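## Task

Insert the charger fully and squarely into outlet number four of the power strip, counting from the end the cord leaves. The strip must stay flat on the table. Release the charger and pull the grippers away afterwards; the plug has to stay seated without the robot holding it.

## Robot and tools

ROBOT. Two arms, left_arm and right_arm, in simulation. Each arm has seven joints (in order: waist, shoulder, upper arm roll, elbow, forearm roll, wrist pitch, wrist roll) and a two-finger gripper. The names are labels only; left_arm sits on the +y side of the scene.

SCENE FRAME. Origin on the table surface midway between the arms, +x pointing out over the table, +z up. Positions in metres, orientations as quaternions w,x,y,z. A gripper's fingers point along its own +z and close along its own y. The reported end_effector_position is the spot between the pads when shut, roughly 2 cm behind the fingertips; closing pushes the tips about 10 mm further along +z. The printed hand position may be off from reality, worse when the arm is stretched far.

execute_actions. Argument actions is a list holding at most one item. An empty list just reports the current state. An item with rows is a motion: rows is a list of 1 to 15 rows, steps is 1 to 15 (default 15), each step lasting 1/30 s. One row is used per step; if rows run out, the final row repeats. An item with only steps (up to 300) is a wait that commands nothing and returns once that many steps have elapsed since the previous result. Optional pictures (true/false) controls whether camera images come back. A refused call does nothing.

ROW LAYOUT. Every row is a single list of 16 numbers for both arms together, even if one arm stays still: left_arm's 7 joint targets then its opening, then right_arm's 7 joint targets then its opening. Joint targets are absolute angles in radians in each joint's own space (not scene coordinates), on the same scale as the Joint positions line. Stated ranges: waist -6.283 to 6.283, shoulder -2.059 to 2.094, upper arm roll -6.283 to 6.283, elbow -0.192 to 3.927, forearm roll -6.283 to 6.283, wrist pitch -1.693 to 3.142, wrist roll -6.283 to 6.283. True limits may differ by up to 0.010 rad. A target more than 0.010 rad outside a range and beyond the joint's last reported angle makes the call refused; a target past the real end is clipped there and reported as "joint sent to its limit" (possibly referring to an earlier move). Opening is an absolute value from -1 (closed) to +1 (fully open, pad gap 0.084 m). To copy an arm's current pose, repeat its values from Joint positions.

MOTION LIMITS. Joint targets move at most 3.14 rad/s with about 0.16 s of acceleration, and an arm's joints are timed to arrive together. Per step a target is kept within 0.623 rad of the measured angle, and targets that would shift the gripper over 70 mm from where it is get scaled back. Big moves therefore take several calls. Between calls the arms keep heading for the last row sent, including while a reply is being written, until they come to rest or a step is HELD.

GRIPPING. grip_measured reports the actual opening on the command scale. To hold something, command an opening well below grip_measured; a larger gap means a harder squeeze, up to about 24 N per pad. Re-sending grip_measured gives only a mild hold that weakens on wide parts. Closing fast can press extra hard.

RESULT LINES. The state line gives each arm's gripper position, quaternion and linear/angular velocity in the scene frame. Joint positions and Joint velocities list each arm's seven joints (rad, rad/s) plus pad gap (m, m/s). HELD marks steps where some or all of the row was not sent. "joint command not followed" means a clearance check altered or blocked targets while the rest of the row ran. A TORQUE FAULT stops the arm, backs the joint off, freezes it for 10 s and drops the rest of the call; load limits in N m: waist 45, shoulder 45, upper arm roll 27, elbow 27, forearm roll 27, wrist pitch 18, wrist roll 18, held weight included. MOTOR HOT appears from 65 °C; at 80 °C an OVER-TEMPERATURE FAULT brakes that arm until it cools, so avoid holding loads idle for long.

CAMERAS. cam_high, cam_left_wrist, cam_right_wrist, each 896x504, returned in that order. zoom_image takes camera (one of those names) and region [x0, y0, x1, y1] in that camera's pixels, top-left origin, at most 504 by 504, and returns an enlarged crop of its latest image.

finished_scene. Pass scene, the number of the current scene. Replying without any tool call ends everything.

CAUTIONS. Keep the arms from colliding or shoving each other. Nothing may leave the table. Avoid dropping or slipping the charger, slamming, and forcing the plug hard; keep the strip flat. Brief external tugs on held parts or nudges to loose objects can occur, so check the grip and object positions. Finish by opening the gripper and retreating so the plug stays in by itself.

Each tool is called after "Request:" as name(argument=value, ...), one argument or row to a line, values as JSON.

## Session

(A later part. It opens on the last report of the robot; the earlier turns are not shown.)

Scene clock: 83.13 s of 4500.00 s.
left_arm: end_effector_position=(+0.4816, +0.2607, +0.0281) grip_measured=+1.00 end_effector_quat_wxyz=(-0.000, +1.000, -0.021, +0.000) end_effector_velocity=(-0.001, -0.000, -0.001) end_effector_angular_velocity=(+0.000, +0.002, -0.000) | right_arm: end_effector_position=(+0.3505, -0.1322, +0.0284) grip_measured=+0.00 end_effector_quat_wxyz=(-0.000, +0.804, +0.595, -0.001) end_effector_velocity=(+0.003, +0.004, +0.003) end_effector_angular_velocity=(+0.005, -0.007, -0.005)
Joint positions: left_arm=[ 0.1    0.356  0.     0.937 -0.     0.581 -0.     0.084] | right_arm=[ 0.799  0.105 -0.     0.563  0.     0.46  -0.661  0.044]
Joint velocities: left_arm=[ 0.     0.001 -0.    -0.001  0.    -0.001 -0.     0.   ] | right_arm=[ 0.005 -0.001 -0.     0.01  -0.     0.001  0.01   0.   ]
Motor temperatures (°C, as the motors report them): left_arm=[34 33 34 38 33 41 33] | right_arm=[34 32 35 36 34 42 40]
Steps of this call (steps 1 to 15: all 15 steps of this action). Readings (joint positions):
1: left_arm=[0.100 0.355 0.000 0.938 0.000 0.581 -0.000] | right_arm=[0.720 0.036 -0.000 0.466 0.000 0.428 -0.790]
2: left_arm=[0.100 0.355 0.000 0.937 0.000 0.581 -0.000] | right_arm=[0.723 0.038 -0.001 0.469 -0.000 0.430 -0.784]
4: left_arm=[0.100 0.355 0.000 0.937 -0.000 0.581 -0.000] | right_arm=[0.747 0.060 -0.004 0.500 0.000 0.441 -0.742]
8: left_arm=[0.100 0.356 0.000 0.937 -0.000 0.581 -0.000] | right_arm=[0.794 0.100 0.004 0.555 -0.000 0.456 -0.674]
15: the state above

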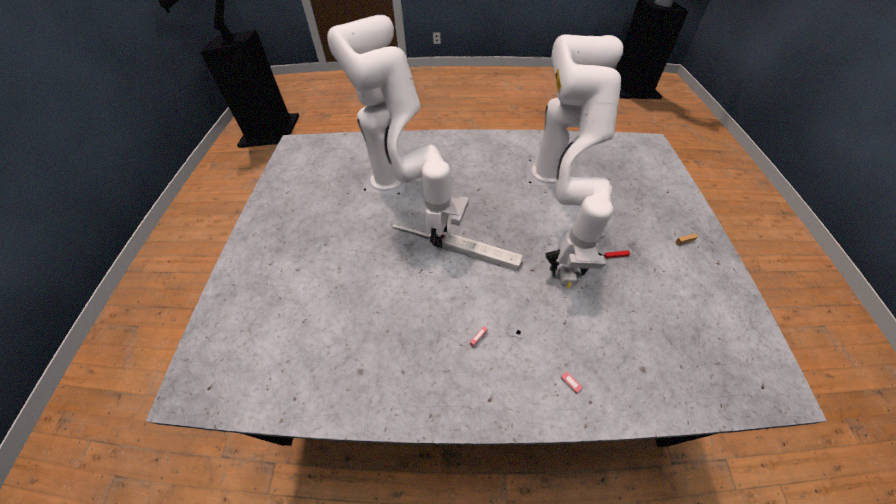

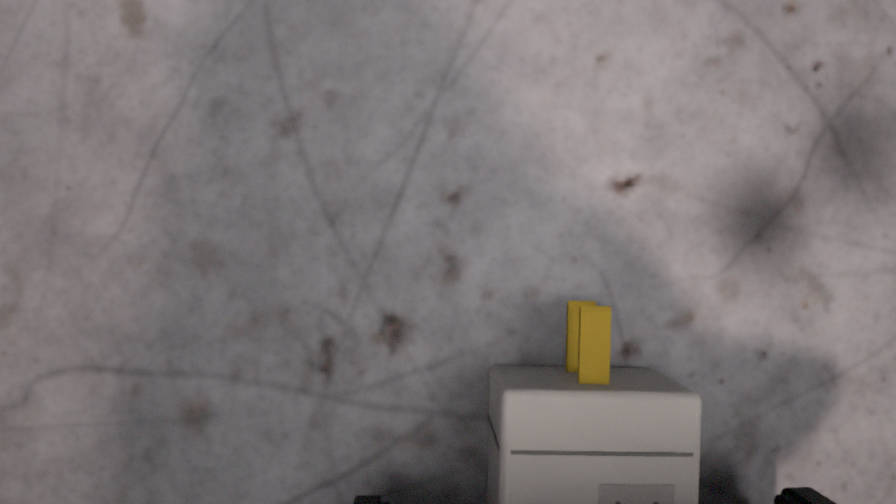

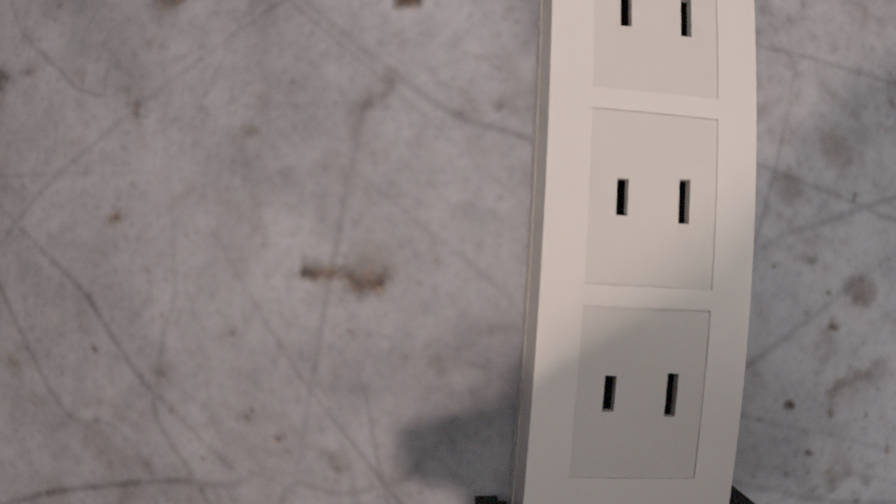

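Request:
execute_actions(
  actions=[
    {"rows":[[0.1,0.28,0,0.68,0,0,0,1,0.9,0.188,0,0.69,0,0.502,-0.5,-1]]},
  ],
  pictures=false,
)

Request:
execute_actions(
  actions=[
    {"rows":[[0.1,0.518,0,0.476,0,-0.827,0,1,0.992,0.276,0,0.808,0,0.532,-0.362,-1]]},
  ],
  pictures=false,
)

Request:
execute_actions(
  actions=[
    {"steps":15},
  ],
)

Request:
zoom_image(
  camera="cam_high",
  region=[440,200,640,320],
)

Scene clock: 93.73 s of 4500.00 s.
left_arm: end_effector_position=(+0.5055, +0.2597, +0.0462) grip_measured=+1.00 end_effector_quat_wxyz=(+0.004, +0.980, -0.020, +0.195) end_effector_velocity=(+0.012, -0.000, +0.016) end_effector_angular_velocity=(-0.005, -0.111, +0.000) | right_arm: end_effector_position=(+0.3537, -0.0798, +0.0303) grip_measured=+0.00 end_effector_quat_wxyz=(+0.000, +0.821, +0.571, -0.000) end_effector_velocity=(+0.001, +0.006, +0.002) end_effector_angular_velocity=(+0.005, -0.004, -0.002)
Joint positions: left_arm=[ 0.1    0.281  0.     0.684 -0.     0.01  -0.     0.084] | right_arm=[ 0.899  0.187 -0.001  0.689  0.     0.502 -0.501  0.044]
Joint velocities: left_arm=[ 0.    -0.015  0.    -0.037 -0.    -0.133  0.    -0.   ] | right_arm=[0.006 0.003 0.004 0.012 0.001 0.003 0.011 0.   ]
Motor temperatures (°C, as the motors report them): left_arm=[34 34 34 38 33 41 33] | right_arm=[34 32 35 35 34 42 40]
Steps of this call (steps 1 to 15: the robot went on to your last target; steps 16 to 90: nothing new was sent; then 7.10 s passed at rest; steps 91 to 105: all 15 steps of this action). Readings (joint positions):
91: left_arm=[0.100 0.356 -0.000 0.937 -0.000 0.581 0.000] | right_arm=[0.800 0.105 -0.000 0.565 -0.000 0.460 -0.660]
92: left_arm=[0.100 0.355 0.000 0.935 -0.000 0.575 0.000] | right_arm=[0.803 0.107 -0.001 0.568 -0.000 0.462 -0.654]
94: left_arm=[0.100 0.349 0.000 0.914 0.000 0.524 0.000] | right_arm=[0.829 0.131 -0.004 0.601 0.000 0.475 -0.608]
98: left_arm=[0.100 0.311 -0.000 0.785 0.000 0.238 0.000] | right_arm=[0.892 0.179 0.005 0.680 -0.000 0.496 -0.520]
105: the state above

Scene clock: 94.23 s of 4500.00 s.
left_arm: end_effector_position=(+0.4833, +0.2647, +0.0188) grip_measured=+1.00 end_effector_quat_wxyz=(+0.005, +0.930, -0.016, +0.367) end_effector_velocity=(-0.022, +0.004, +0.015) end_effector_angular_velocity=(-0.001, -0.221, +0.002) | right_arm: end_effector_position=(+0.3503, -0.0294, +0.0280) grip_measured=-0.03 end_effector_quat_wxyz=(+0.000, +0.834, +0.551, +0.000) end_effector_velocity=(+0.003, +0.001, -0.000) end_effector_angular_velocity=(+0.000, -0.002, -0.012)
Joint positions: left_arm=[ 0.102  0.516  0.005  0.477 -0.002 -0.791 -0.     0.084] | right_arm=[ 0.99   0.274 -0.002  0.807 -0.     0.533 -0.363  0.043]
Joint velocities: left_arm=[ 0.003  0.108  0.003 -0.113 -0.001 -0.443  0.006 -0.001] | right_arm=[ 0.001  0.006 -0.005  0.009 -0.     0.001  0.009 -0.002]
Motor temperatures (°C, as the motors report them): left_arm=[34 34 34 38 33 41 33] | right_arm=[34 32 35 35 34 42 40]
Steps of this call (steps 1 to 15: all 15 steps of this action). Readings (joint positions):
1: left_arm=[0.100 0.281 0.000 0.683 0.000 0.006 0.000] | right_arm=[0.899 0.188 -0.001 0.689 0.000 0.502 -0.500]
2: left_arm=[0.100 0.282 -0.000 0.681 0.000 -0.002 0.000] | right_arm=[0.902 0.190 -0.002 0.693 0.000 0.504 -0.495]
4: left_arm=[0.100 0.301 -0.000 0.667 0.000 -0.056 0.000] | right_arm=[0.929 0.218 -0.005 0.728 0.000 0.514 -0.451]
8: left_arm=[0.100 0.404 -0.000 0.578 0.000 -0.364 0.000] | right_arm=[0.985 0.267 0.006 0.799 -0.000 0.528 -0.378]
15: the state above

Scene clock: 94.73 s of 4500.00 s.
left_arm: end_effector_position=(+0.4866, +0.2610, +0.0257) grip_measured=+0.99 end_effector_quat_wxyz=(+0.008, +0.924, -0.019, +0.382) end_effector_velocity=(+0.001, -0.002, +0.002) end_effector_angular_velocity=(-0.002, -0.006, -0.003) | right_arm: end_effector_position=(+0.3501, -0.0286, +0.0278) grip_measured=-0.03 end_effector_quat_wxyz=(+0.000, +0.835, +0.551, +0.000) end_effector_velocity=(-0.000, +0.001, +0.000) end_effector_angular_velocity=(+0.001, -0.001, +0.004)
Joint positions: left_arm=[ 0.1    0.518  0.001  0.476 -0.    -0.827  0.     0.084] | right_arm=[ 0.991  0.275 -0.001  0.808  0.     0.533 -0.362  0.043]
Joint velocities: left_arm=[-0.001 -0.002 -0.002  0.001  0.    -0.004 -0.    -0.   ] | right_arm=[ 0.001  0.     0.     0.001 -0.    -0.001 -0.002  0.   ]
Motor temperatures (°C, as the motors report them): left_arm=[34 34 34 38 33 41 33] | right_arm=[34 32 35 35 34 42 40]
Steps of this call (steps 1 to 15: the robot went on to your last target). Readings (joint positions):
1: left_arm=[0.102 0.519 0.005 0.475 -0.002 -0.803 -0.000] | right_arm=[0.991 0.274 -0.002 0.807 -0.000 0.533 -0.363]
2: left_arm=[0.102 0.520 0.004 0.473 -0.002 -0.810 -0.000] | right_arm=[0.991 0.274 -0.002 0.807 -0.000 0.533 -0.363]
4: left_arm=[0.102 0.520 0.003 0.473 -0.001 -0.818 0.000] | right_arm=[0.991 0.274 -0.002 0.808 -0.000 0.533 -0.362]
8: left_arm=[0.101 0.519 0.002 0.475 -0.001 -0.824 0.000] | right_arm=[0.991 0.275 -0.002 0.808 0.000 0.533 -0.361]
15: the state above

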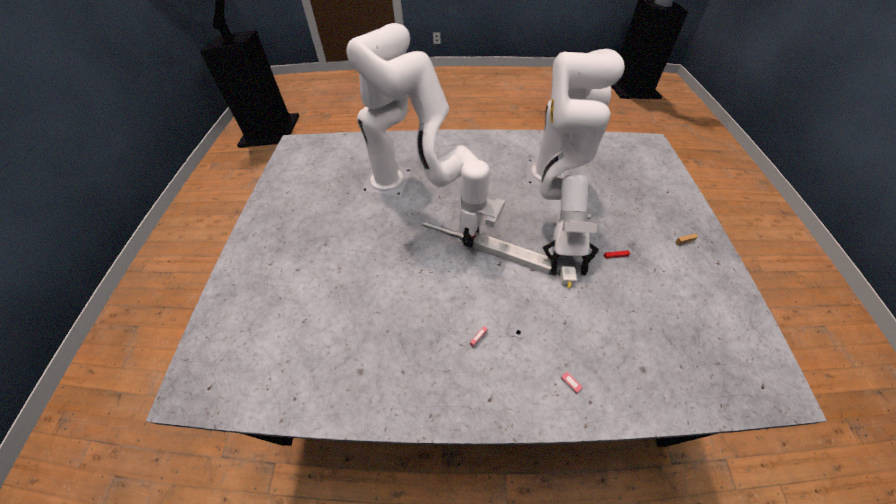

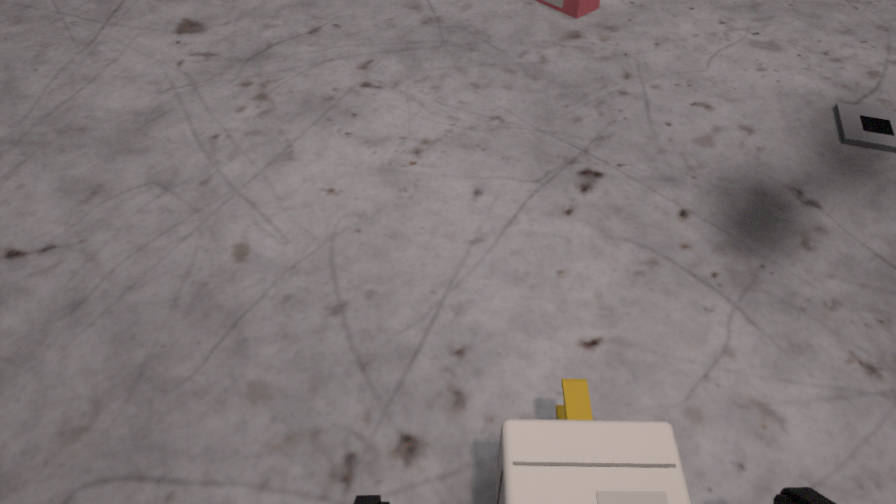

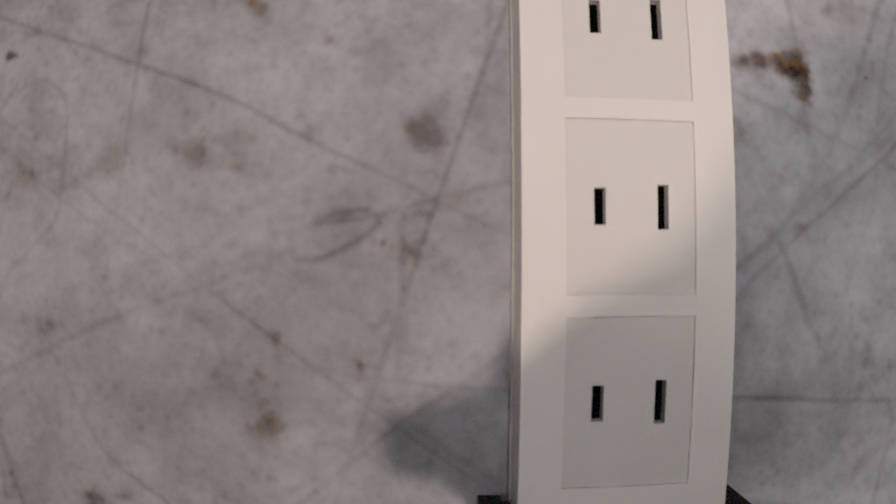

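Region (440, 200, 640, 320) of cam_high's 896x504 image, scaled by 2.520, with more detail than that image has; it fills the top 302 rows of this view, and the rest is white.

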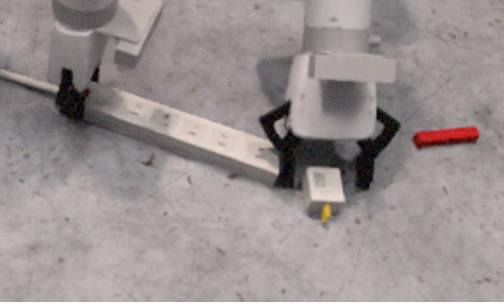

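Request:
execute_actions(
  actions=[
    {"rows":[[0.1,0.543,0,0.513,0,-0.815,0,0.6,0.992,0.276,0,0.808,0,0.532,-0.362,1]]},
  ],
  pictures=false,
)

Request:
execute_actions(
  actions=[
    {"rows":[[0.1,0.543,0,0.513,0,-0.815,0,-1,0.992,0.13,0,0.84,0,0.71,-0.362,1]]},
  ],
)

Request:
execute_actions(
  actions=[
    {"rows":[[0.1,0.3,0,0.55,0,-0.55,0,-1,0.4,0,0,0.84,0,0.84,-0.362,1]]},
  ],
  pictures=false,
)

Request:
execute_actions(
  actions=[
    {"rows":[[-0.1,0.1,0,1.1,0,1,0,-1,0.4,0,0,0.84,0,0.84,-0.362,1]]},
  ],
  pictures=false,
)

Request:
execute_actions(
  actions=[
    {"steps":15},
  ],
  pictures=false,
)

Request:
execute_actions(
  actions=[
    {"rows":[[-0.258,0.753,0,1.772,0,1.804,0,-1,0.4,0,0,0.84,0,0.84,-0.362,1]]},
  ],
  pictures=false,
)

Request:
execute_actions(
  actions=[
    {"steps":20},
  ],
)

Scene clock: 113.47 s of 4500.00 s.
left_arm: end_effector_position=(+0.4966, +0.2591, +0.0221) grip_measured=+0.60 end_effector_quat_wxyz=(+0.009, +0.924, -0.020, +0.383) end_effector_velocity=(+0.001, +0.006, +0.000) end_effector_angular_velocity=(+0.003, -0.000, +0.013) | right_arm: end_effector_position=(+0.3486, -0.0278, +0.0268) grip_measured=+1.00 end_effector_quat_wxyz=(-0.000, +0.833, +0.553, -0.000) end_effector_velocity=(+0.002, -0.002, +0.002) end_effector_angular_velocity=(+0.000, -0.003, -0.006)
Joint positions: left_arm=[ 0.099  0.543 -0.001  0.513  0.    -0.815  0.     0.069] | right_arm=[ 0.993  0.277  0.001  0.808  0.     0.532 -0.362  0.084]
Joint velocities: left_arm=[ 0.004  0.     0.006  0.002 -0.003  0.001 -0.001  0.   ] | right_arm=[-0.002 -0.006 -0.004 -0.001 -0.001  0.003  0.001  0.   ]
Motor temperatures (°C, as the motors report them): left_arm=[34 33 35 35 34 41 33] | right_arm=[34 32 36 34 34 42 40]
Steps of this call (steps 1 to 15: the robot went on to your last target; steps 16 to 90: nothing new was sent; then 15.23 s passed at rest; steps 91 to 105: all 15 steps of this action). Readings (joint positions):
91: left_arm=[0.100 0.518 -0.000 0.476 0.000 -0.827 -0.000] | right_arm=[0.992 0.276 -0.000 0.808 0.000 0.532 -0.362]
92: left_arm=[0.099 0.520 -0.003 0.479 0.001 -0.826 -0.000] | right_arm=[0.993 0.277 0.002 0.809 0.001 0.530 -0.362]
94: left_arm=[0.096 0.532 -0.009 0.493 0.003 -0.819 0.000] | right_arm=[0.997 0.282 0.010 0.806 0.001 0.529 -0.363]
98: left_arm=[0.097 0.541 -0.005 0.510 0.002 -0.816 0.000] | right_arm=[0.995 0.280 0.006 0.806 0.000 0.530 -0.363]
105: the state above

Scene clock: 113.97 s of 4500.00 s.
left_arm: end_effector_position=(+0.4985, +0.2602, +0.0244) grip_measured=-0.10 end_effector_quat_wxyz=(+0.008, +0.922, -0.019, +0.386) end_effector_velocity=(-0.001, -0.000, -0.001) end_effector_angular_velocity=(+0.000, -0.002, -0.001) | right_arm: end_effector_position=(+0.3492, -0.0280, +0.0885) grip_measured=+1.00 end_effector_quat_wxyz=(+0.000, +0.834, +0.552, -0.002) end_effector_velocity=(+0.004, +0.004, +0.008) end_effector_angular_velocity=(+0.009, -0.009, +0.000)
Joint positions: left_arm=[ 0.1    0.541  0.     0.515 -0.    -0.819 -0.     0.04 ] | right_arm=[ 0.992  0.132  0.     0.838 -0.     0.709 -0.362  0.084]
Joint velocities: left_arm=[-0.     0.005  0.    -0.001  0.001 -0.008  0.    -0.   ] | right_arm=[-0.    -0.009 -0.001  0.014 -0.     0.01  -0.001  0.   ]
Motor temperatures (°C, as the motors report them): left_arm=[34 33 35 35 34 41 33] | right_arm=[34 32 36 34 34 42 40]
Steps of this call (steps 1 to 15: all 15 steps of this action). Readings (joint positions):
1: left_arm=[0.099 0.543 -0.001 0.513 0.000 -0.816 0.000] | right_arm=[0.993 0.277 0.001 0.808 0.000 0.532 -0.362]
2: left_arm=[0.100 0.542 -0.000 0.514 0.000 -0.817 -0.000] | right_arm=[0.992 0.273 0.001 0.808 0.000 0.538 -0.362]
4: left_arm=[0.100 0.541 0.000 0.515 -0.000 -0.818 -0.000] | right_arm=[0.992 0.238 0.001 0.812 -0.000 0.587 -0.362]
8: left_arm=[0.100 0.540 0.000 0.515 -0.000 -0.818 -0.000] | right_arm=[0.992 0.143 -0.000 0.844 0.000 0.685 -0.362]
15: the state above

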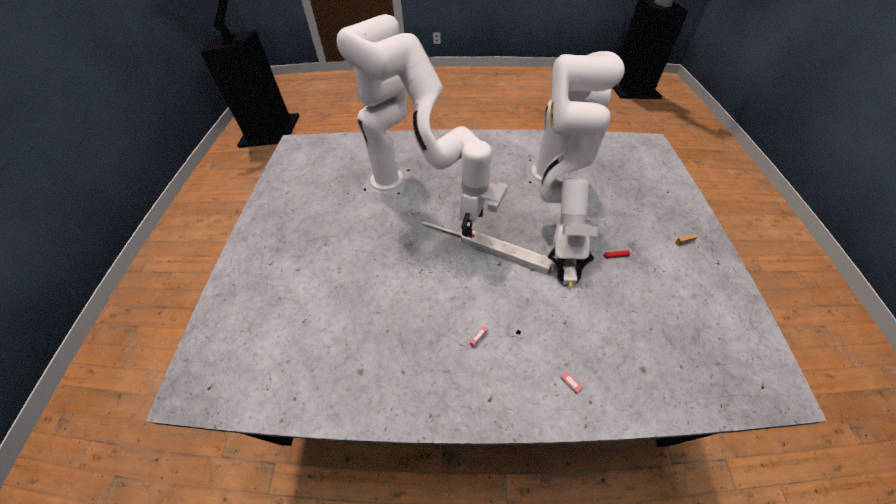

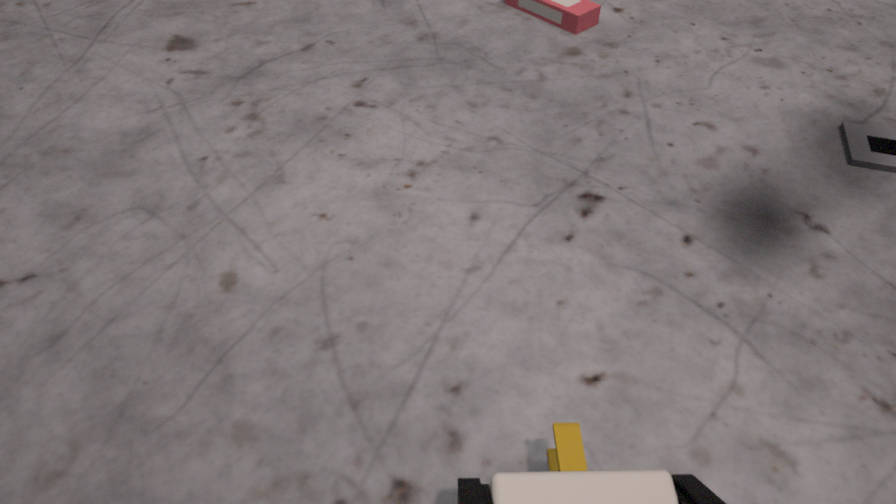

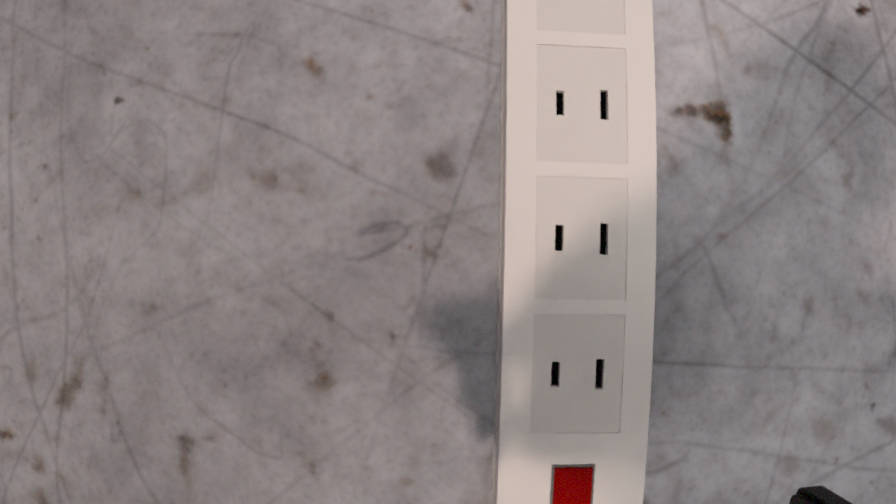

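Scene clock: 114.47 s of 4500.00 s.
left_arm: end_effector_position=(+0.5296, +0.2587, +0.0950) grip_measured=-0.10 end_effector_quat_wxyz=(+0.008, +0.922, -0.019, +0.387) end_effector_velocity=(+0.003, +0.001, +0.007) end_effector_angular_velocity=(+0.000, -0.001, +0.001) | right_arm: end_effector_position=(+0.4415, -0.1692, +0.1205) grip_measured=+1.00 end_effector_quat_wxyz=(+0.000, +0.923, +0.384, -0.000) end_effector_velocity=(+0.144, -0.365, +0.073) end_effector_angular_velocity=(+0.002, -0.004, -0.889)
Joint positions: left_arm=[ 0.1    0.304  0.     0.547  0.    -0.551 -0.     0.04 ] | right_arm=[ 0.611  0.047 -0.001  0.84   0.     0.793 -0.362  0.084]
Joint velocities: left_arm=[ 0.    -0.02   0.001  0.005 -0.     0.024 -0.    -0.   ] | right_arm=[-0.892 -0.2    0.002 -0.    -0.     0.196 -0.001 -0.   ]
Motor temperatures (°C, as the motors report them): left_arm=[34 33 35 35 34 41 33] | right_arm=[34 32 36 34 34 42 40]
Steps of this call (steps 1 to 15: all 15 steps of this action). Readings (joint positions):
1: left_arm=[0.100 0.541 0.000 0.515 -0.000 -0.819 -0.000] | right_arm=[0.992 0.131 0.000 0.838 -0.000 0.710 -0.362]
2: left_arm=[0.100 0.538 0.000 0.515 -0.000 -0.813 -0.000] | right_arm=[0.988 0.130 0.001 0.839 -0.000 0.711 -0.362]
4: left_arm=[0.100 0.501 -0.000 0.514 0.000 -0.755 -0.000] | right_arm=[0.947 0.121 0.008 0.838 -0.000 0.721 -0.362]
8: left_arm=[0.100 0.352 -0.001 0.541 0.000 -0.603 -0.000] | right_arm=[0.818 0.093 -0.003 0.840 -0.000 0.748 -0.362]
15: the state above

Scene clock: 114.97 s of 4500.00 s.
left_arm: end_effector_position=(+0.6066, +0.1788, +0.2062) grip_measured=-0.10 end_effector_quat_wxyz=(+0.030, +0.928, -0.078, +0.363) end_effector_velocity=(+0.023, -0.209, +0.209) end_effector_angular_velocity=(+0.134, +0.796, -0.330) | right_arm: end_effector_position=(+0.4649, -0.2561, +0.1372) grip_measured=+1.00 end_effector_quat_wxyz=(-0.000, +0.958, +0.287, -0.000) end_effector_velocity=(+0.003, -0.010, +0.002) end_effector_angular_velocity=(+0.001, -0.003, -0.024)
Joint positions: left_arm=[-0.025  0.176  0.     0.894  0.    -0.027 -0.     0.04 ] | right_arm=[ 0.402  0.001  0.002  0.84   0.     0.84  -0.362  0.084]
Joint velocities: left_arm=[-0.332 -0.339  0.001  0.918 -0.     2.063  0.    -0.   ] | right_arm=[-0.013 -0.002 -0.012  0.002  0.     0.002 -0.001  0.   ]
Motor temperatures (°C, as the motors report them): left_arm=[34 33 35 36 34 41 33] | right_arm=[34 32 36 34 34 42 40]
Steps of this call (steps 1 to 15: all 15 steps of this action). Readings (joint positions):
1: left_arm=[0.100 0.303 0.000 0.548 0.000 -0.550 -0.000] | right_arm=[0.581 0.040 -0.001 0.840 0.000 0.800 -0.362]
2: left_arm=[0.099 0.302 0.000 0.551 -0.000 -0.544 -0.000] | right_arm=[0.551 0.034 -0.001 0.840 0.000 0.806 -0.362]
4: left_arm=[0.085 0.290 0.002 0.587 -0.000 -0.497 -0.000] | right_arm=[0.492 0.021 -0.000 0.840 0.000 0.820 -0.362]
8: left_arm=[0.045 0.248 -0.000 0.701 0.000 -0.368 0.000] | right_arm=[0.414 0.003 -0.004 0.840 -0.000 0.836 -0.362]
15: the state above

Scene clock: 115.47 s of 4500.00 s.
left_arm: end_effector_position=(+0.4804, +0.1636, +0.1813) grip_measured=-0.10 end_effector_quat_wxyz=(+0.001, +0.993, -0.120, +0.010) end_effector_velocity=(-0.071, +0.007, +0.003) end_effector_angular_velocity=(+0.069, +0.286, -0.021) | right_arm: end_effector_position=(+0.4655, -0.2578, +0.1376) grip_measured=+1.00 end_effector_quat_wxyz=(-0.000, +0.959, +0.285, -0.000) end_effector_velocity=(-0.000, -0.000, +0.000) end_effector_angular_velocity=(+0.000, -0.000, -0.002)
Joint positions: left_arm=[-0.099  0.102  0.     1.096 -0.     0.973 -0.     0.04 ] | right_arm=[ 0.4    0.     0.     0.84   0.     0.84  -0.362  0.084]
Joint velocities: left_arm=[-0.014 -0.023 -0.007  0.054  0.     0.371  0.     0.   ] | right_arm=[-0.    -0.001 -0.    -0.001  0.     0.     0.001  0.   ]
Motor temperatures (°C, as the motors report them): left_arm=[34 33 35 36 34 41 33] | right_arm=[34 32 36 34 34 42 40]
Steps of this call (steps 1 to 15: the robot went on to your last target). Readings (joint positions):
1: left_arm=[-0.037 0.165 0.000 0.926 0.000 0.047 -0.000] | right_arm=[0.402 0.000 0.002 0.840 0.000 0.840 -0.362]
2: left_arm=[-0.048 0.153 0.000 0.958 0.000 0.130 0.000] | right_arm=[0.402 0.000 0.001 0.840 0.000 0.840 -0.362]
4: left_arm=[-0.069 0.131 -0.001 1.016 0.000 0.310 0.000] | right_arm=[0.401 0.000 0.001 0.840 0.000 0.840 -0.362]
8: left_arm=[-0.092 0.107 -0.002 1.076 0.000 0.652 0.000] | right_arm=[0.400 0.000 0.000 0.840 0.000 0.840 -0.362]
15: the state above

Scene clock: 115.97 s of 4500.00 s.
left_arm: end_effector_position=(+0.4197, +0.1081, +0.0992) grip_measured=-0.10 end_effector_quat_wxyz=(-0.068, +0.917, -0.182, -0.348) end_effector_velocity=(-0.142, -0.039, -0.063) end_effector_angular_velocity=(+0.384, +0.970, -0.194) | right_arm: end_effector_position=(+0.4655, -0.2579, +0.1376) grip_measured=+1.00 end_effector_quat_wxyz=(-0.000, +0.959, +0.285, -0.000) end_effector_velocity=(-0.000, +0.000, -0.000) end_effector_angular_velocity=(+0.000, +0.000, +0.002)
Joint positions: left_arm=[-0.248  0.711 -0.002  1.719 -0.     1.734  0.     0.04 ] | right_arm=[ 0.4    0.     0.     0.84   0.     0.84  -0.362  0.084]
Joint velocities: left_arm=[-0.181  0.724 -0.017  0.692 -0.002  1.011  0.     0.   ] | right_arm=[ 0.     0.     0.    -0.     0.    -0.    -0.002 -0.   ]
Motor temperatures (°C, as the motors report them): left_arm=[34 33 35 36 34 41 33] | right_arm=[34 32 36 34 34 42 40]
Steps of this call (steps 1 to 15: all 15 steps of this action). Readings (joint positions):
1: left_arm=[-0.099 0.101 0.000 1.098 -0.000 0.983 -0.000] | right_arm=[0.400 0.000 0.000 0.840 0.000 0.840 -0.362]
2: left_arm=[-0.101 0.105 0.001 1.104 -0.000 0.994 -0.000] | right_arm=[0.400 0.000 0.000 0.840 0.000 0.840 -0.362]
4: left_arm=[-0.112 0.150 0.003 1.155 0.000 1.048 -0.000] | right_arm=[0.400 0.000 0.000 0.840 0.000 0.840 -0.362]
8: left_arm=[-0.168 0.380 0.000 1.383 -0.000 1.281 0.000] | right_arm=[0.400 0.000 0.000 0.840 0.000 0.840 -0.362]
15: the state above

Scene clock: 116.63 s of 4500.00 s.
left_arm: end_effector_position=(+0.4137, +0.1068, +0.0999) grip_measured=-0.10 end_effector_quat_wxyz=(-0.076, +0.906, -0.183, -0.375) end_effector_velocity=(-0.000, -0.001, -0.000) end_effector_angular_velocity=(-0.001, +0.000, -0.001) | right_arm: end_effector_position=(+0.4655, -0.2579, +0.1376) grip_measured=+1.00 end_effector_quat_wxyz=(-0.000, +0.959, +0.285, +0.000) end_effector_velocity=(+0.000, -0.001, +0.000) end_effector_angular_velocity=(-0.001, -0.001, -0.002)
Joint positions: left_arm=[-0.258  0.753  0.     1.772  0.     1.804 -0.     0.04 ] | right_arm=[ 0.4   -0.     0.     0.84  -0.     0.84  -0.362  0.084]
Joint velocities: left_arm=[-0.001  0.001 -0.001  0.002 -0.     0.001 -0.    -0.   ] | right_arm=[-0.002 -0.    -0.     0.001 -0.001 -0.     0.001  0.   ]
Motor temperatures (°C, as the motors report them): left_arm=[34 34 35 36 34 41 33] | right_arm=[34 32 35 35 34 42 40]
Steps of this call (steps 1 to 20: the robot went on to your last target). Readings (joint positions):
1: left_arm=[-0.253 0.730 -0.002 1.737 -0.000 1.761 0.000] | right_arm=[0.400 0.000 0.000 0.840 0.000 0.840 -0.362]
2: left_arm=[-0.255 0.740 -0.002 1.749 -0.000 1.777 0.000] | right_arm=[0.400 0.000 0.000 0.840 0.000 0.840 -0.362]
4: left_arm=[-0.257 0.747 -0.000 1.763 -0.000 1.793 -0.000] | right_arm=[0.400 0.000 0.000 0.840 0.000 0.840 -0.362]
8: left_arm=[-0.257 0.749 0.001 1.772 0.000 1.802 -0.000] | right_arm=[0.400 -0.000 0.000 0.840 0.000 0.840 -0.362]
20: the state above

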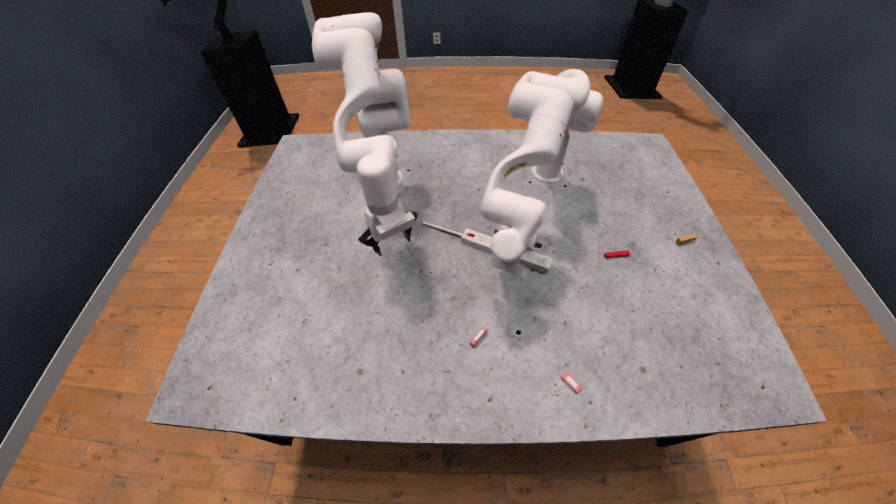

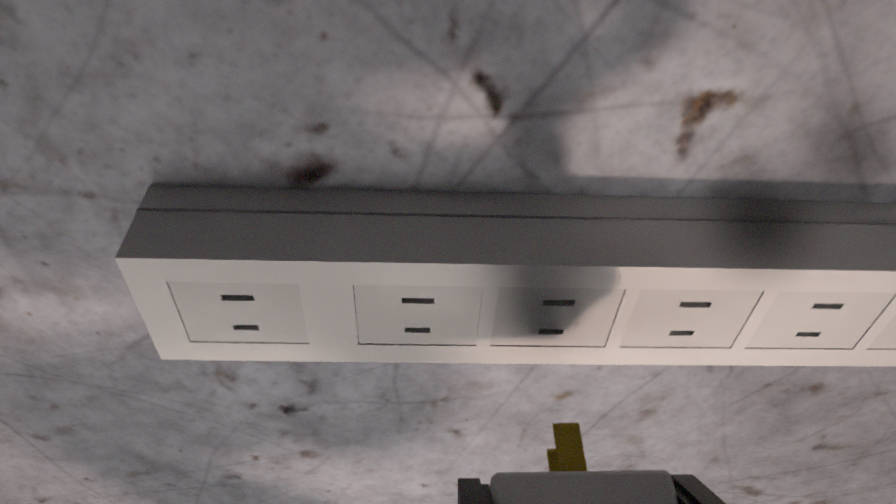

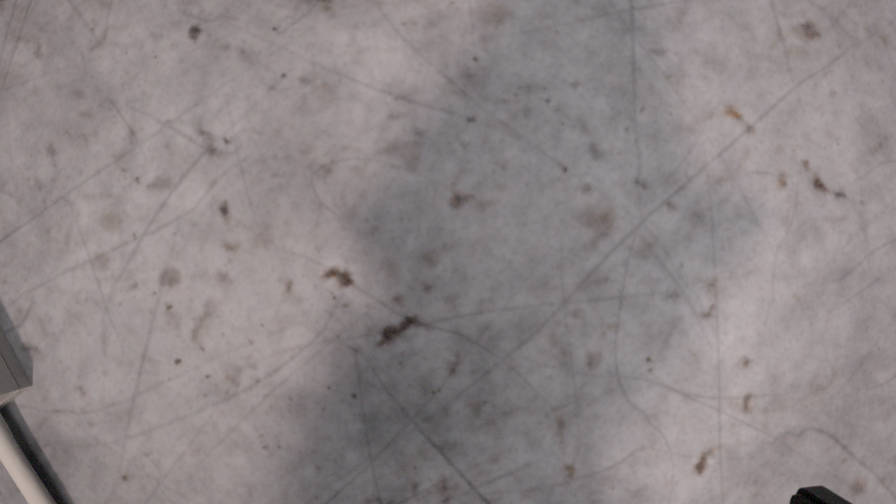

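Request:
execute_actions(
  actions=[
    {"rows":[[-0.26,0.809,0,1.793,0,1.769,0,-1,0.4,0,0,0.84,0,0.84,-0.362,1]]},
  ],
)

Request:
zoom_image(
  camera="cam_left_wrist",
  region=[450,340,700,504],
)

Scene clock: 124.87 s of 4500.00 s.
left_arm: end_effector_position=(+0.4186, +0.1037, +0.0751) grip_measured=-0.10 end_effector_quat_wxyz=(-0.076, +0.906, -0.184, -0.374) end_effector_velocity=(-0.003, +0.001, -0.005) end_effector_angular_velocity=(+0.005, +0.012, -0.000) | right_arm: end_effector_position=(+0.4655, -0.2579, +0.1376) grip_measured=+1.00 end_effector_quat_wxyz=(-0.000, +0.959, +0.285, +0.000) end_effector_velocity=(+0.000, +0.001, +0.000) end_effector_angular_velocity=(+0.000, -0.001, +0.001)
Joint positions: left_arm=[-0.26   0.808  0.     1.794  0.     1.769 -0.     0.04 ] | right_arm=[ 0.4    0.    -0.     0.84   0.     0.84  -0.362  0.084]
Joint velocities: left_arm=[-0.     0.007 -0.    -0.007 -0.    -0.001 -0.     0.   ] | right_arm=[ 0.001 -0.    -0.     0.001  0.    -0.     0.    -0.   ]
Motor temperatures (°C, as the motors report them): left_arm=[34 34 35 37 34 41 33] | right_arm=[34 32 35 35 34 42 40]
Steps of this call (steps 1 to 15: the robot went on to your last target; steps 16 to 90: nothing new was sent; then 4.73 s passed at rest; steps 91 to 105: all 15 steps of this action). Readings (joint positions):
91: left_arm=[-0.258 0.753 0.000 1.772 0.000 1.804 -0.000] | right_arm=[0.400 0.000 -0.000 0.840 -0.000 0.840 -0.362]
92: left_arm=[-0.258 0.757 0.000 1.775 0.000 1.801 -0.000] | right_arm=[0.400 -0.000 0.000 0.840 -0.000 0.840 -0.362]
94: left_arm=[-0.259 0.778 0.000 1.785 0.000 1.786 -0.000] | right_arm=[0.400 -0.000 -0.000 0.840 -0.000 0.840 -0.362]
98: left_arm=[-0.260 0.808 -0.000 1.788 -0.000 1.772 0.000] | right_arm=[0.400 -0.000 0.000 0.840 0.000 0.840 -0.362]
105: the state above

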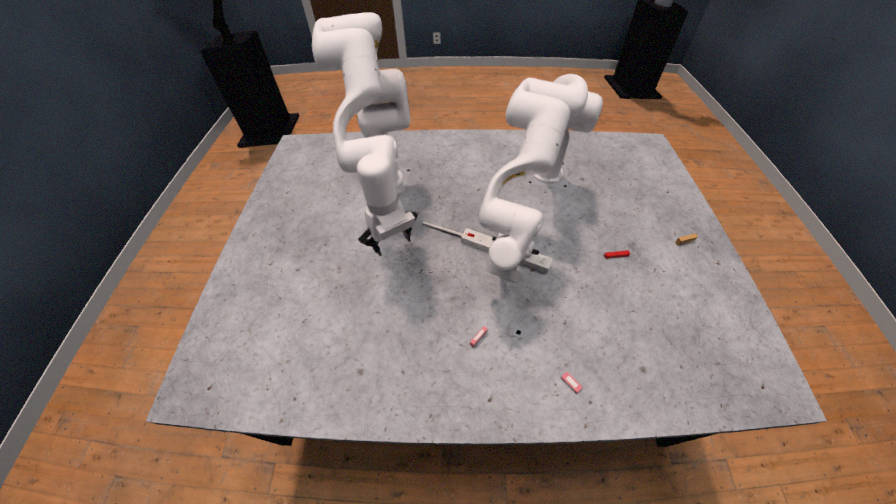

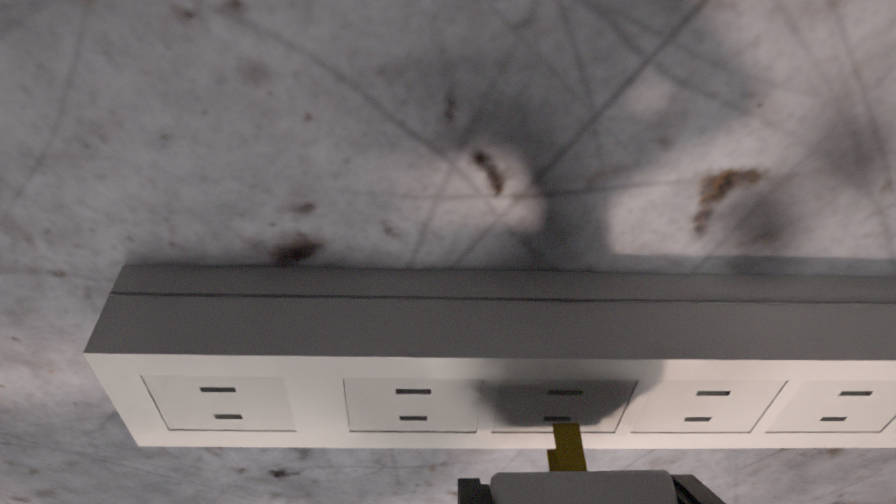

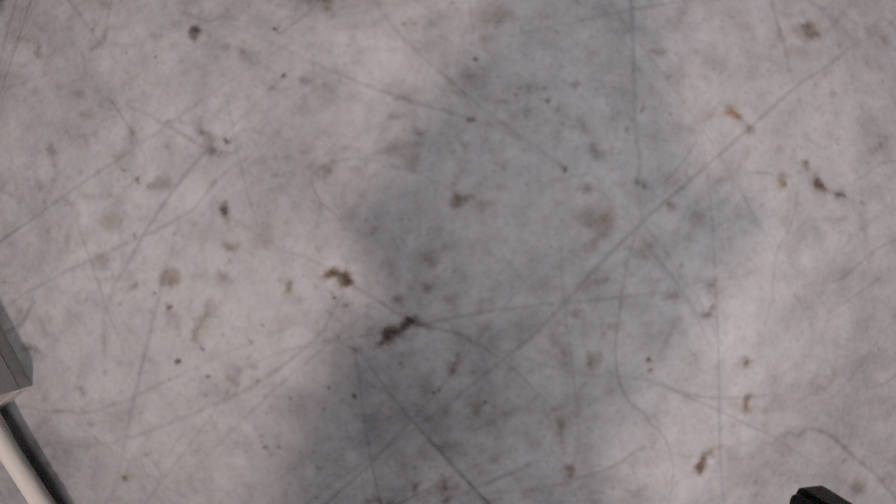

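Region (450, 340, 700, 504) of cam_left_wrist's 896x504 image, scaled by 2.016, with more detail than that image has; it fills the top 331 rows of this view, and the rest is white.

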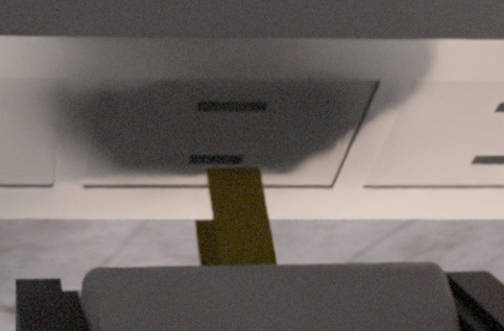

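Request:
execute_actions(
  actions=[
    {"rows":[[-0.26,0.8235,0,1.797,0,1.7585,0,-1,0.4,0,0,0.84,0,0.84,-0.362,1]]},
  ],
)

Request:
zoom_image(
  camera="cam_left_wrist",
  region=[450,340,700,504],
)

Request:
execute_actions(
  actions=[
    {"rows":[[-0.26,0.8275,0,1.7945,0,1.752,0,-1,0.4,0,0,0.84,0,0.84,-0.362,1]]},
  ],
)

Request:
zoom_image(
  camera="cam_left_wrist",
  region=[450,340,700,504],
)

Scene clock: 137.63 s of 4500.00 s.
left_arm: end_effector_position=(+0.4192, +0.1035, +0.0678) grip_measured=-0.10 end_effector_quat_wxyz=(-0.076, +0.905, -0.184, -0.375) end_effector_velocity=(-0.000, +0.000, -0.001) end_effector_angular_velocity=(+0.001, +0.001, +0.000) | right_arm: end_effector_position=(+0.4655, -0.2579, +0.1376) grip_measured=+1.00 end_effector_quat_wxyz=(-0.000, +0.959, +0.285, +0.000) end_effector_velocity=(-0.000, +0.000, -0.000) end_effector_angular_velocity=(-0.000, +0.001, -0.000)
Joint positions: left_arm=[-0.26   0.823  0.     1.797  0.     1.759 -0.     0.04 ] | right_arm=[ 0.4   -0.     0.     0.84  -0.     0.84  -0.362  0.084]
Joint velocities: left_arm=[ 0.     0.001  0.    -0.002  0.    -0.001  0.     0.   ] | right_arm=[ 0.     0.001 -0.    -0.     0.     0.     0.    -0.   ]
Motor temperatures (°C, as the motors report them): left_arm=[34 35 34 38 33 40 33] | right_arm=[34 32 35 36 34 42 40]
Steps of this call (steps 1 to 15: the robot went on to your last target; steps 16 to 90: nothing new was sent; then 9.27 s passed at rest; steps 91 to 105: all 15 steps of this action). Readings (joint positions):
91: left_arm=[-0.260 0.809 -0.000 1.793 -0.000 1.769 -0.000] | right_arm=[0.400 -0.000 0.000 0.840 0.000 0.840 -0.362]
92: left_arm=[-0.260 0.811 -0.000 1.794 0.000 1.767 -0.000] | right_arm=[0.400 -0.000 -0.000 0.840 0.000 0.840 -0.362]
94: left_arm=[-0.260 0.817 -0.000 1.796 0.000 1.763 -0.000] | right_arm=[0.400 0.000 -0.000 0.840 0.000 0.840 -0.362]
98: left_arm=[-0.260 0.823 0.000 1.797 -0.000 1.760 0.000] | right_arm=[0.400 -0.000 -0.000 0.840 0.000 0.840 -0.362]
105: the state above

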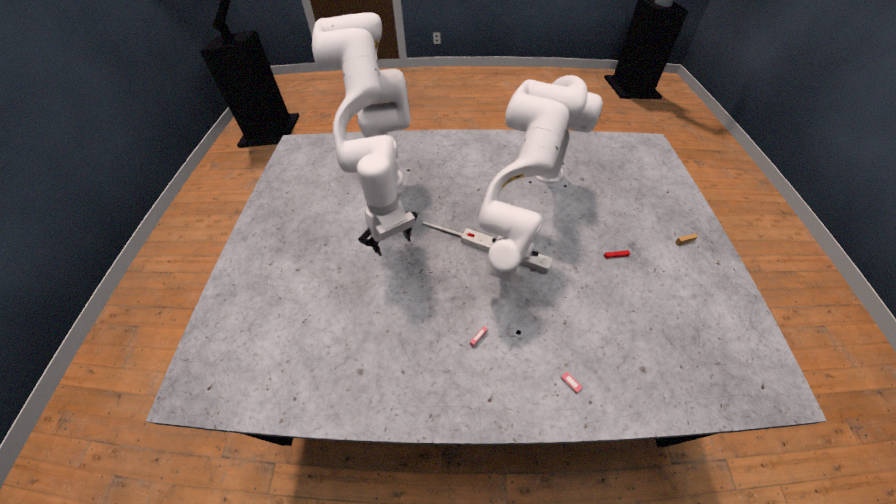

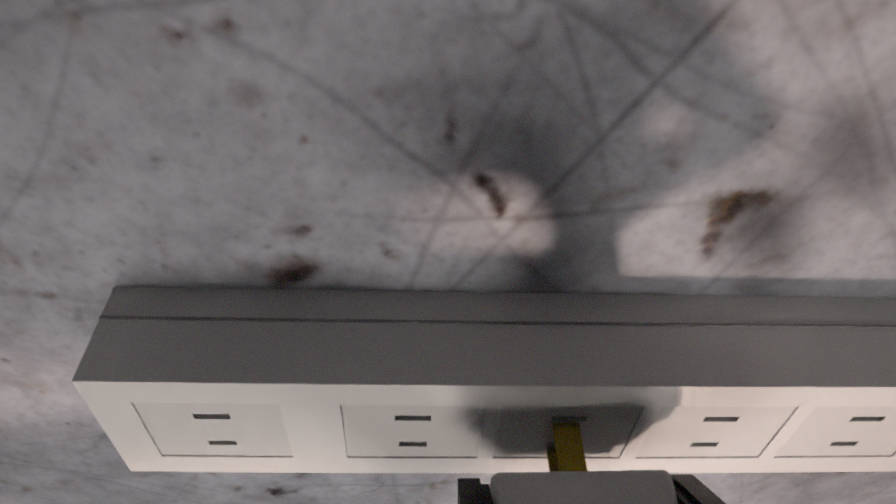

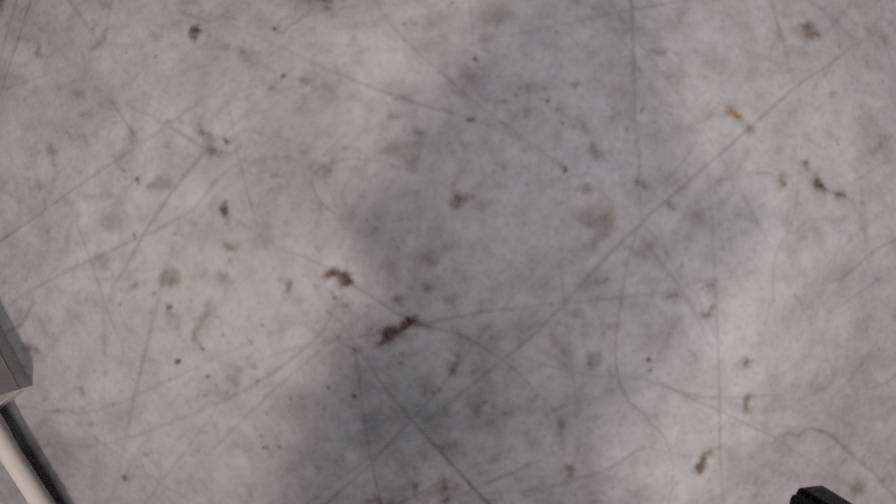

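Region (450, 340, 700, 504) of cam_left_wrist's 896x504 image, scaled by 2.016, with more detail than that image has; it fills the top 331 rows of this view, and the rest is white.

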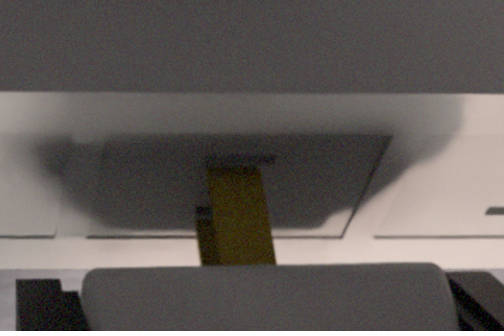

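Scene clock: 138.13 s of 4500.00 s.
left_arm: end_effector_position=(+0.4191, +0.1035, +0.0668) grip_measured=-0.10 end_effector_quat_wxyz=(-0.076, +0.905, -0.184, -0.375) end_effector_velocity=(-0.001, +0.001, -0.001) end_effector_angular_velocity=(+0.003, +0.007, +0.000) | right_arm: end_effector_position=(+0.4655, -0.2579, +0.1376) grip_measured=+1.00 end_effector_quat_wxyz=(-0.000, +0.959, +0.285, +0.000) end_effector_velocity=(-0.000, -0.001, -0.001) end_effector_angular_velocity=(-0.001, +0.002, -0.003)
Joint positions: left_arm=[-0.26   0.824  0.     1.796  0.     1.757 -0.     0.04 ] | right_arm=[ 0.4   -0.     0.     0.84  -0.     0.84  -0.362  0.084]
Joint velocities: left_arm=[-0.     0.005  0.     0.001 -0.001  0.004 -0.     0.   ] | right_arm=[-0.003  0.002 -0.    -0.    -0.    -0.     0.     0.   ]
Motor temperatures (°C, as the motors report them): left_arm=[34 35 34 38 33 41 33] | right_arm=[34 32 35 36 34 42 40]
Steps of this call (steps 1 to 15: all 15 steps of this action). Readings (joint positions):
1: left_arm=[-0.260 0.823 0.000 1.797 0.000 1.759 -0.000] | right_arm=[0.400 -0.000 0.000 0.840 -0.000 0.840 -0.362]
2: left_arm=[-0.260 0.823 0.000 1.797 0.000 1.759 -0.000] | right_arm=[0.400 -0.000 0.000 0.840 -0.000 0.840 -0.362]
4: left_arm=[-0.260 0.823 0.000 1.797 0.000 1.758 -0.000] | right_arm=[0.400 0.000 -0.000 0.840 0.000 0.840 -0.362]
8: left_arm=[-0.260 0.824 0.000 1.796 0.000 1.757 -0.000] | right_arm=[0.400 0.000 0.000 0.840 0.000 0.840 -0.362]
15: the state above

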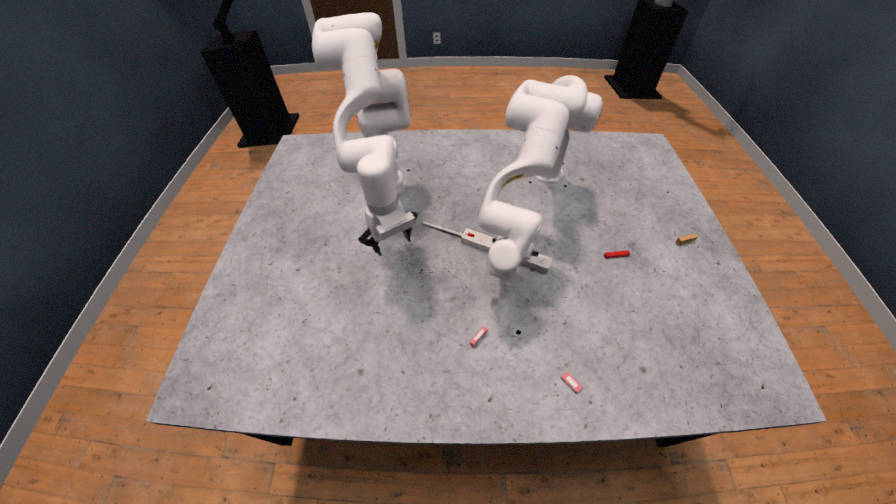

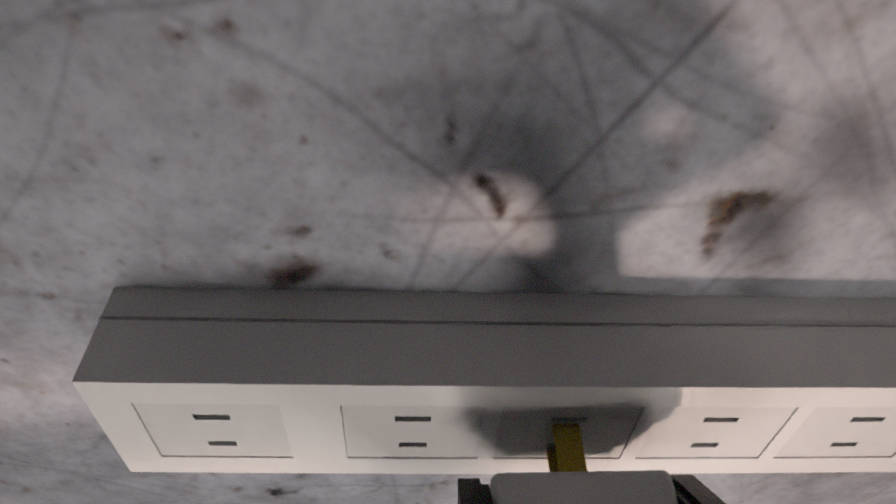

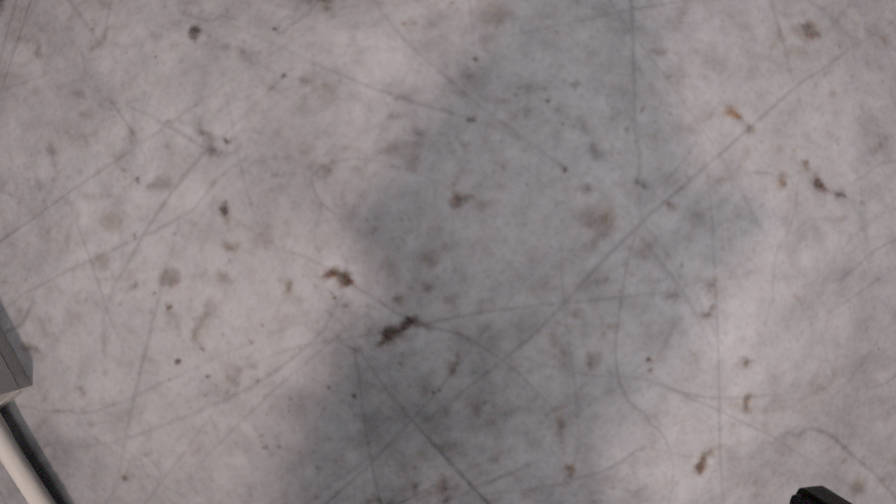

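Region (450, 340, 700, 504) of cam_left_wrist's 896x504 image, scaled by 2.016, with more detail than that image has; it fills the top 331 rows of this view, and the rest is white.

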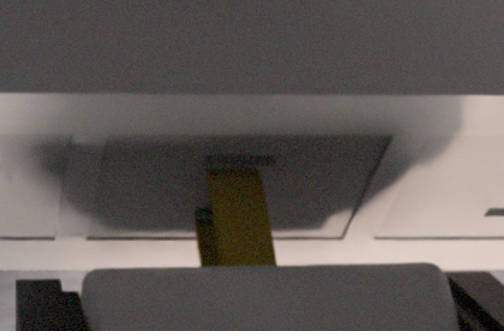

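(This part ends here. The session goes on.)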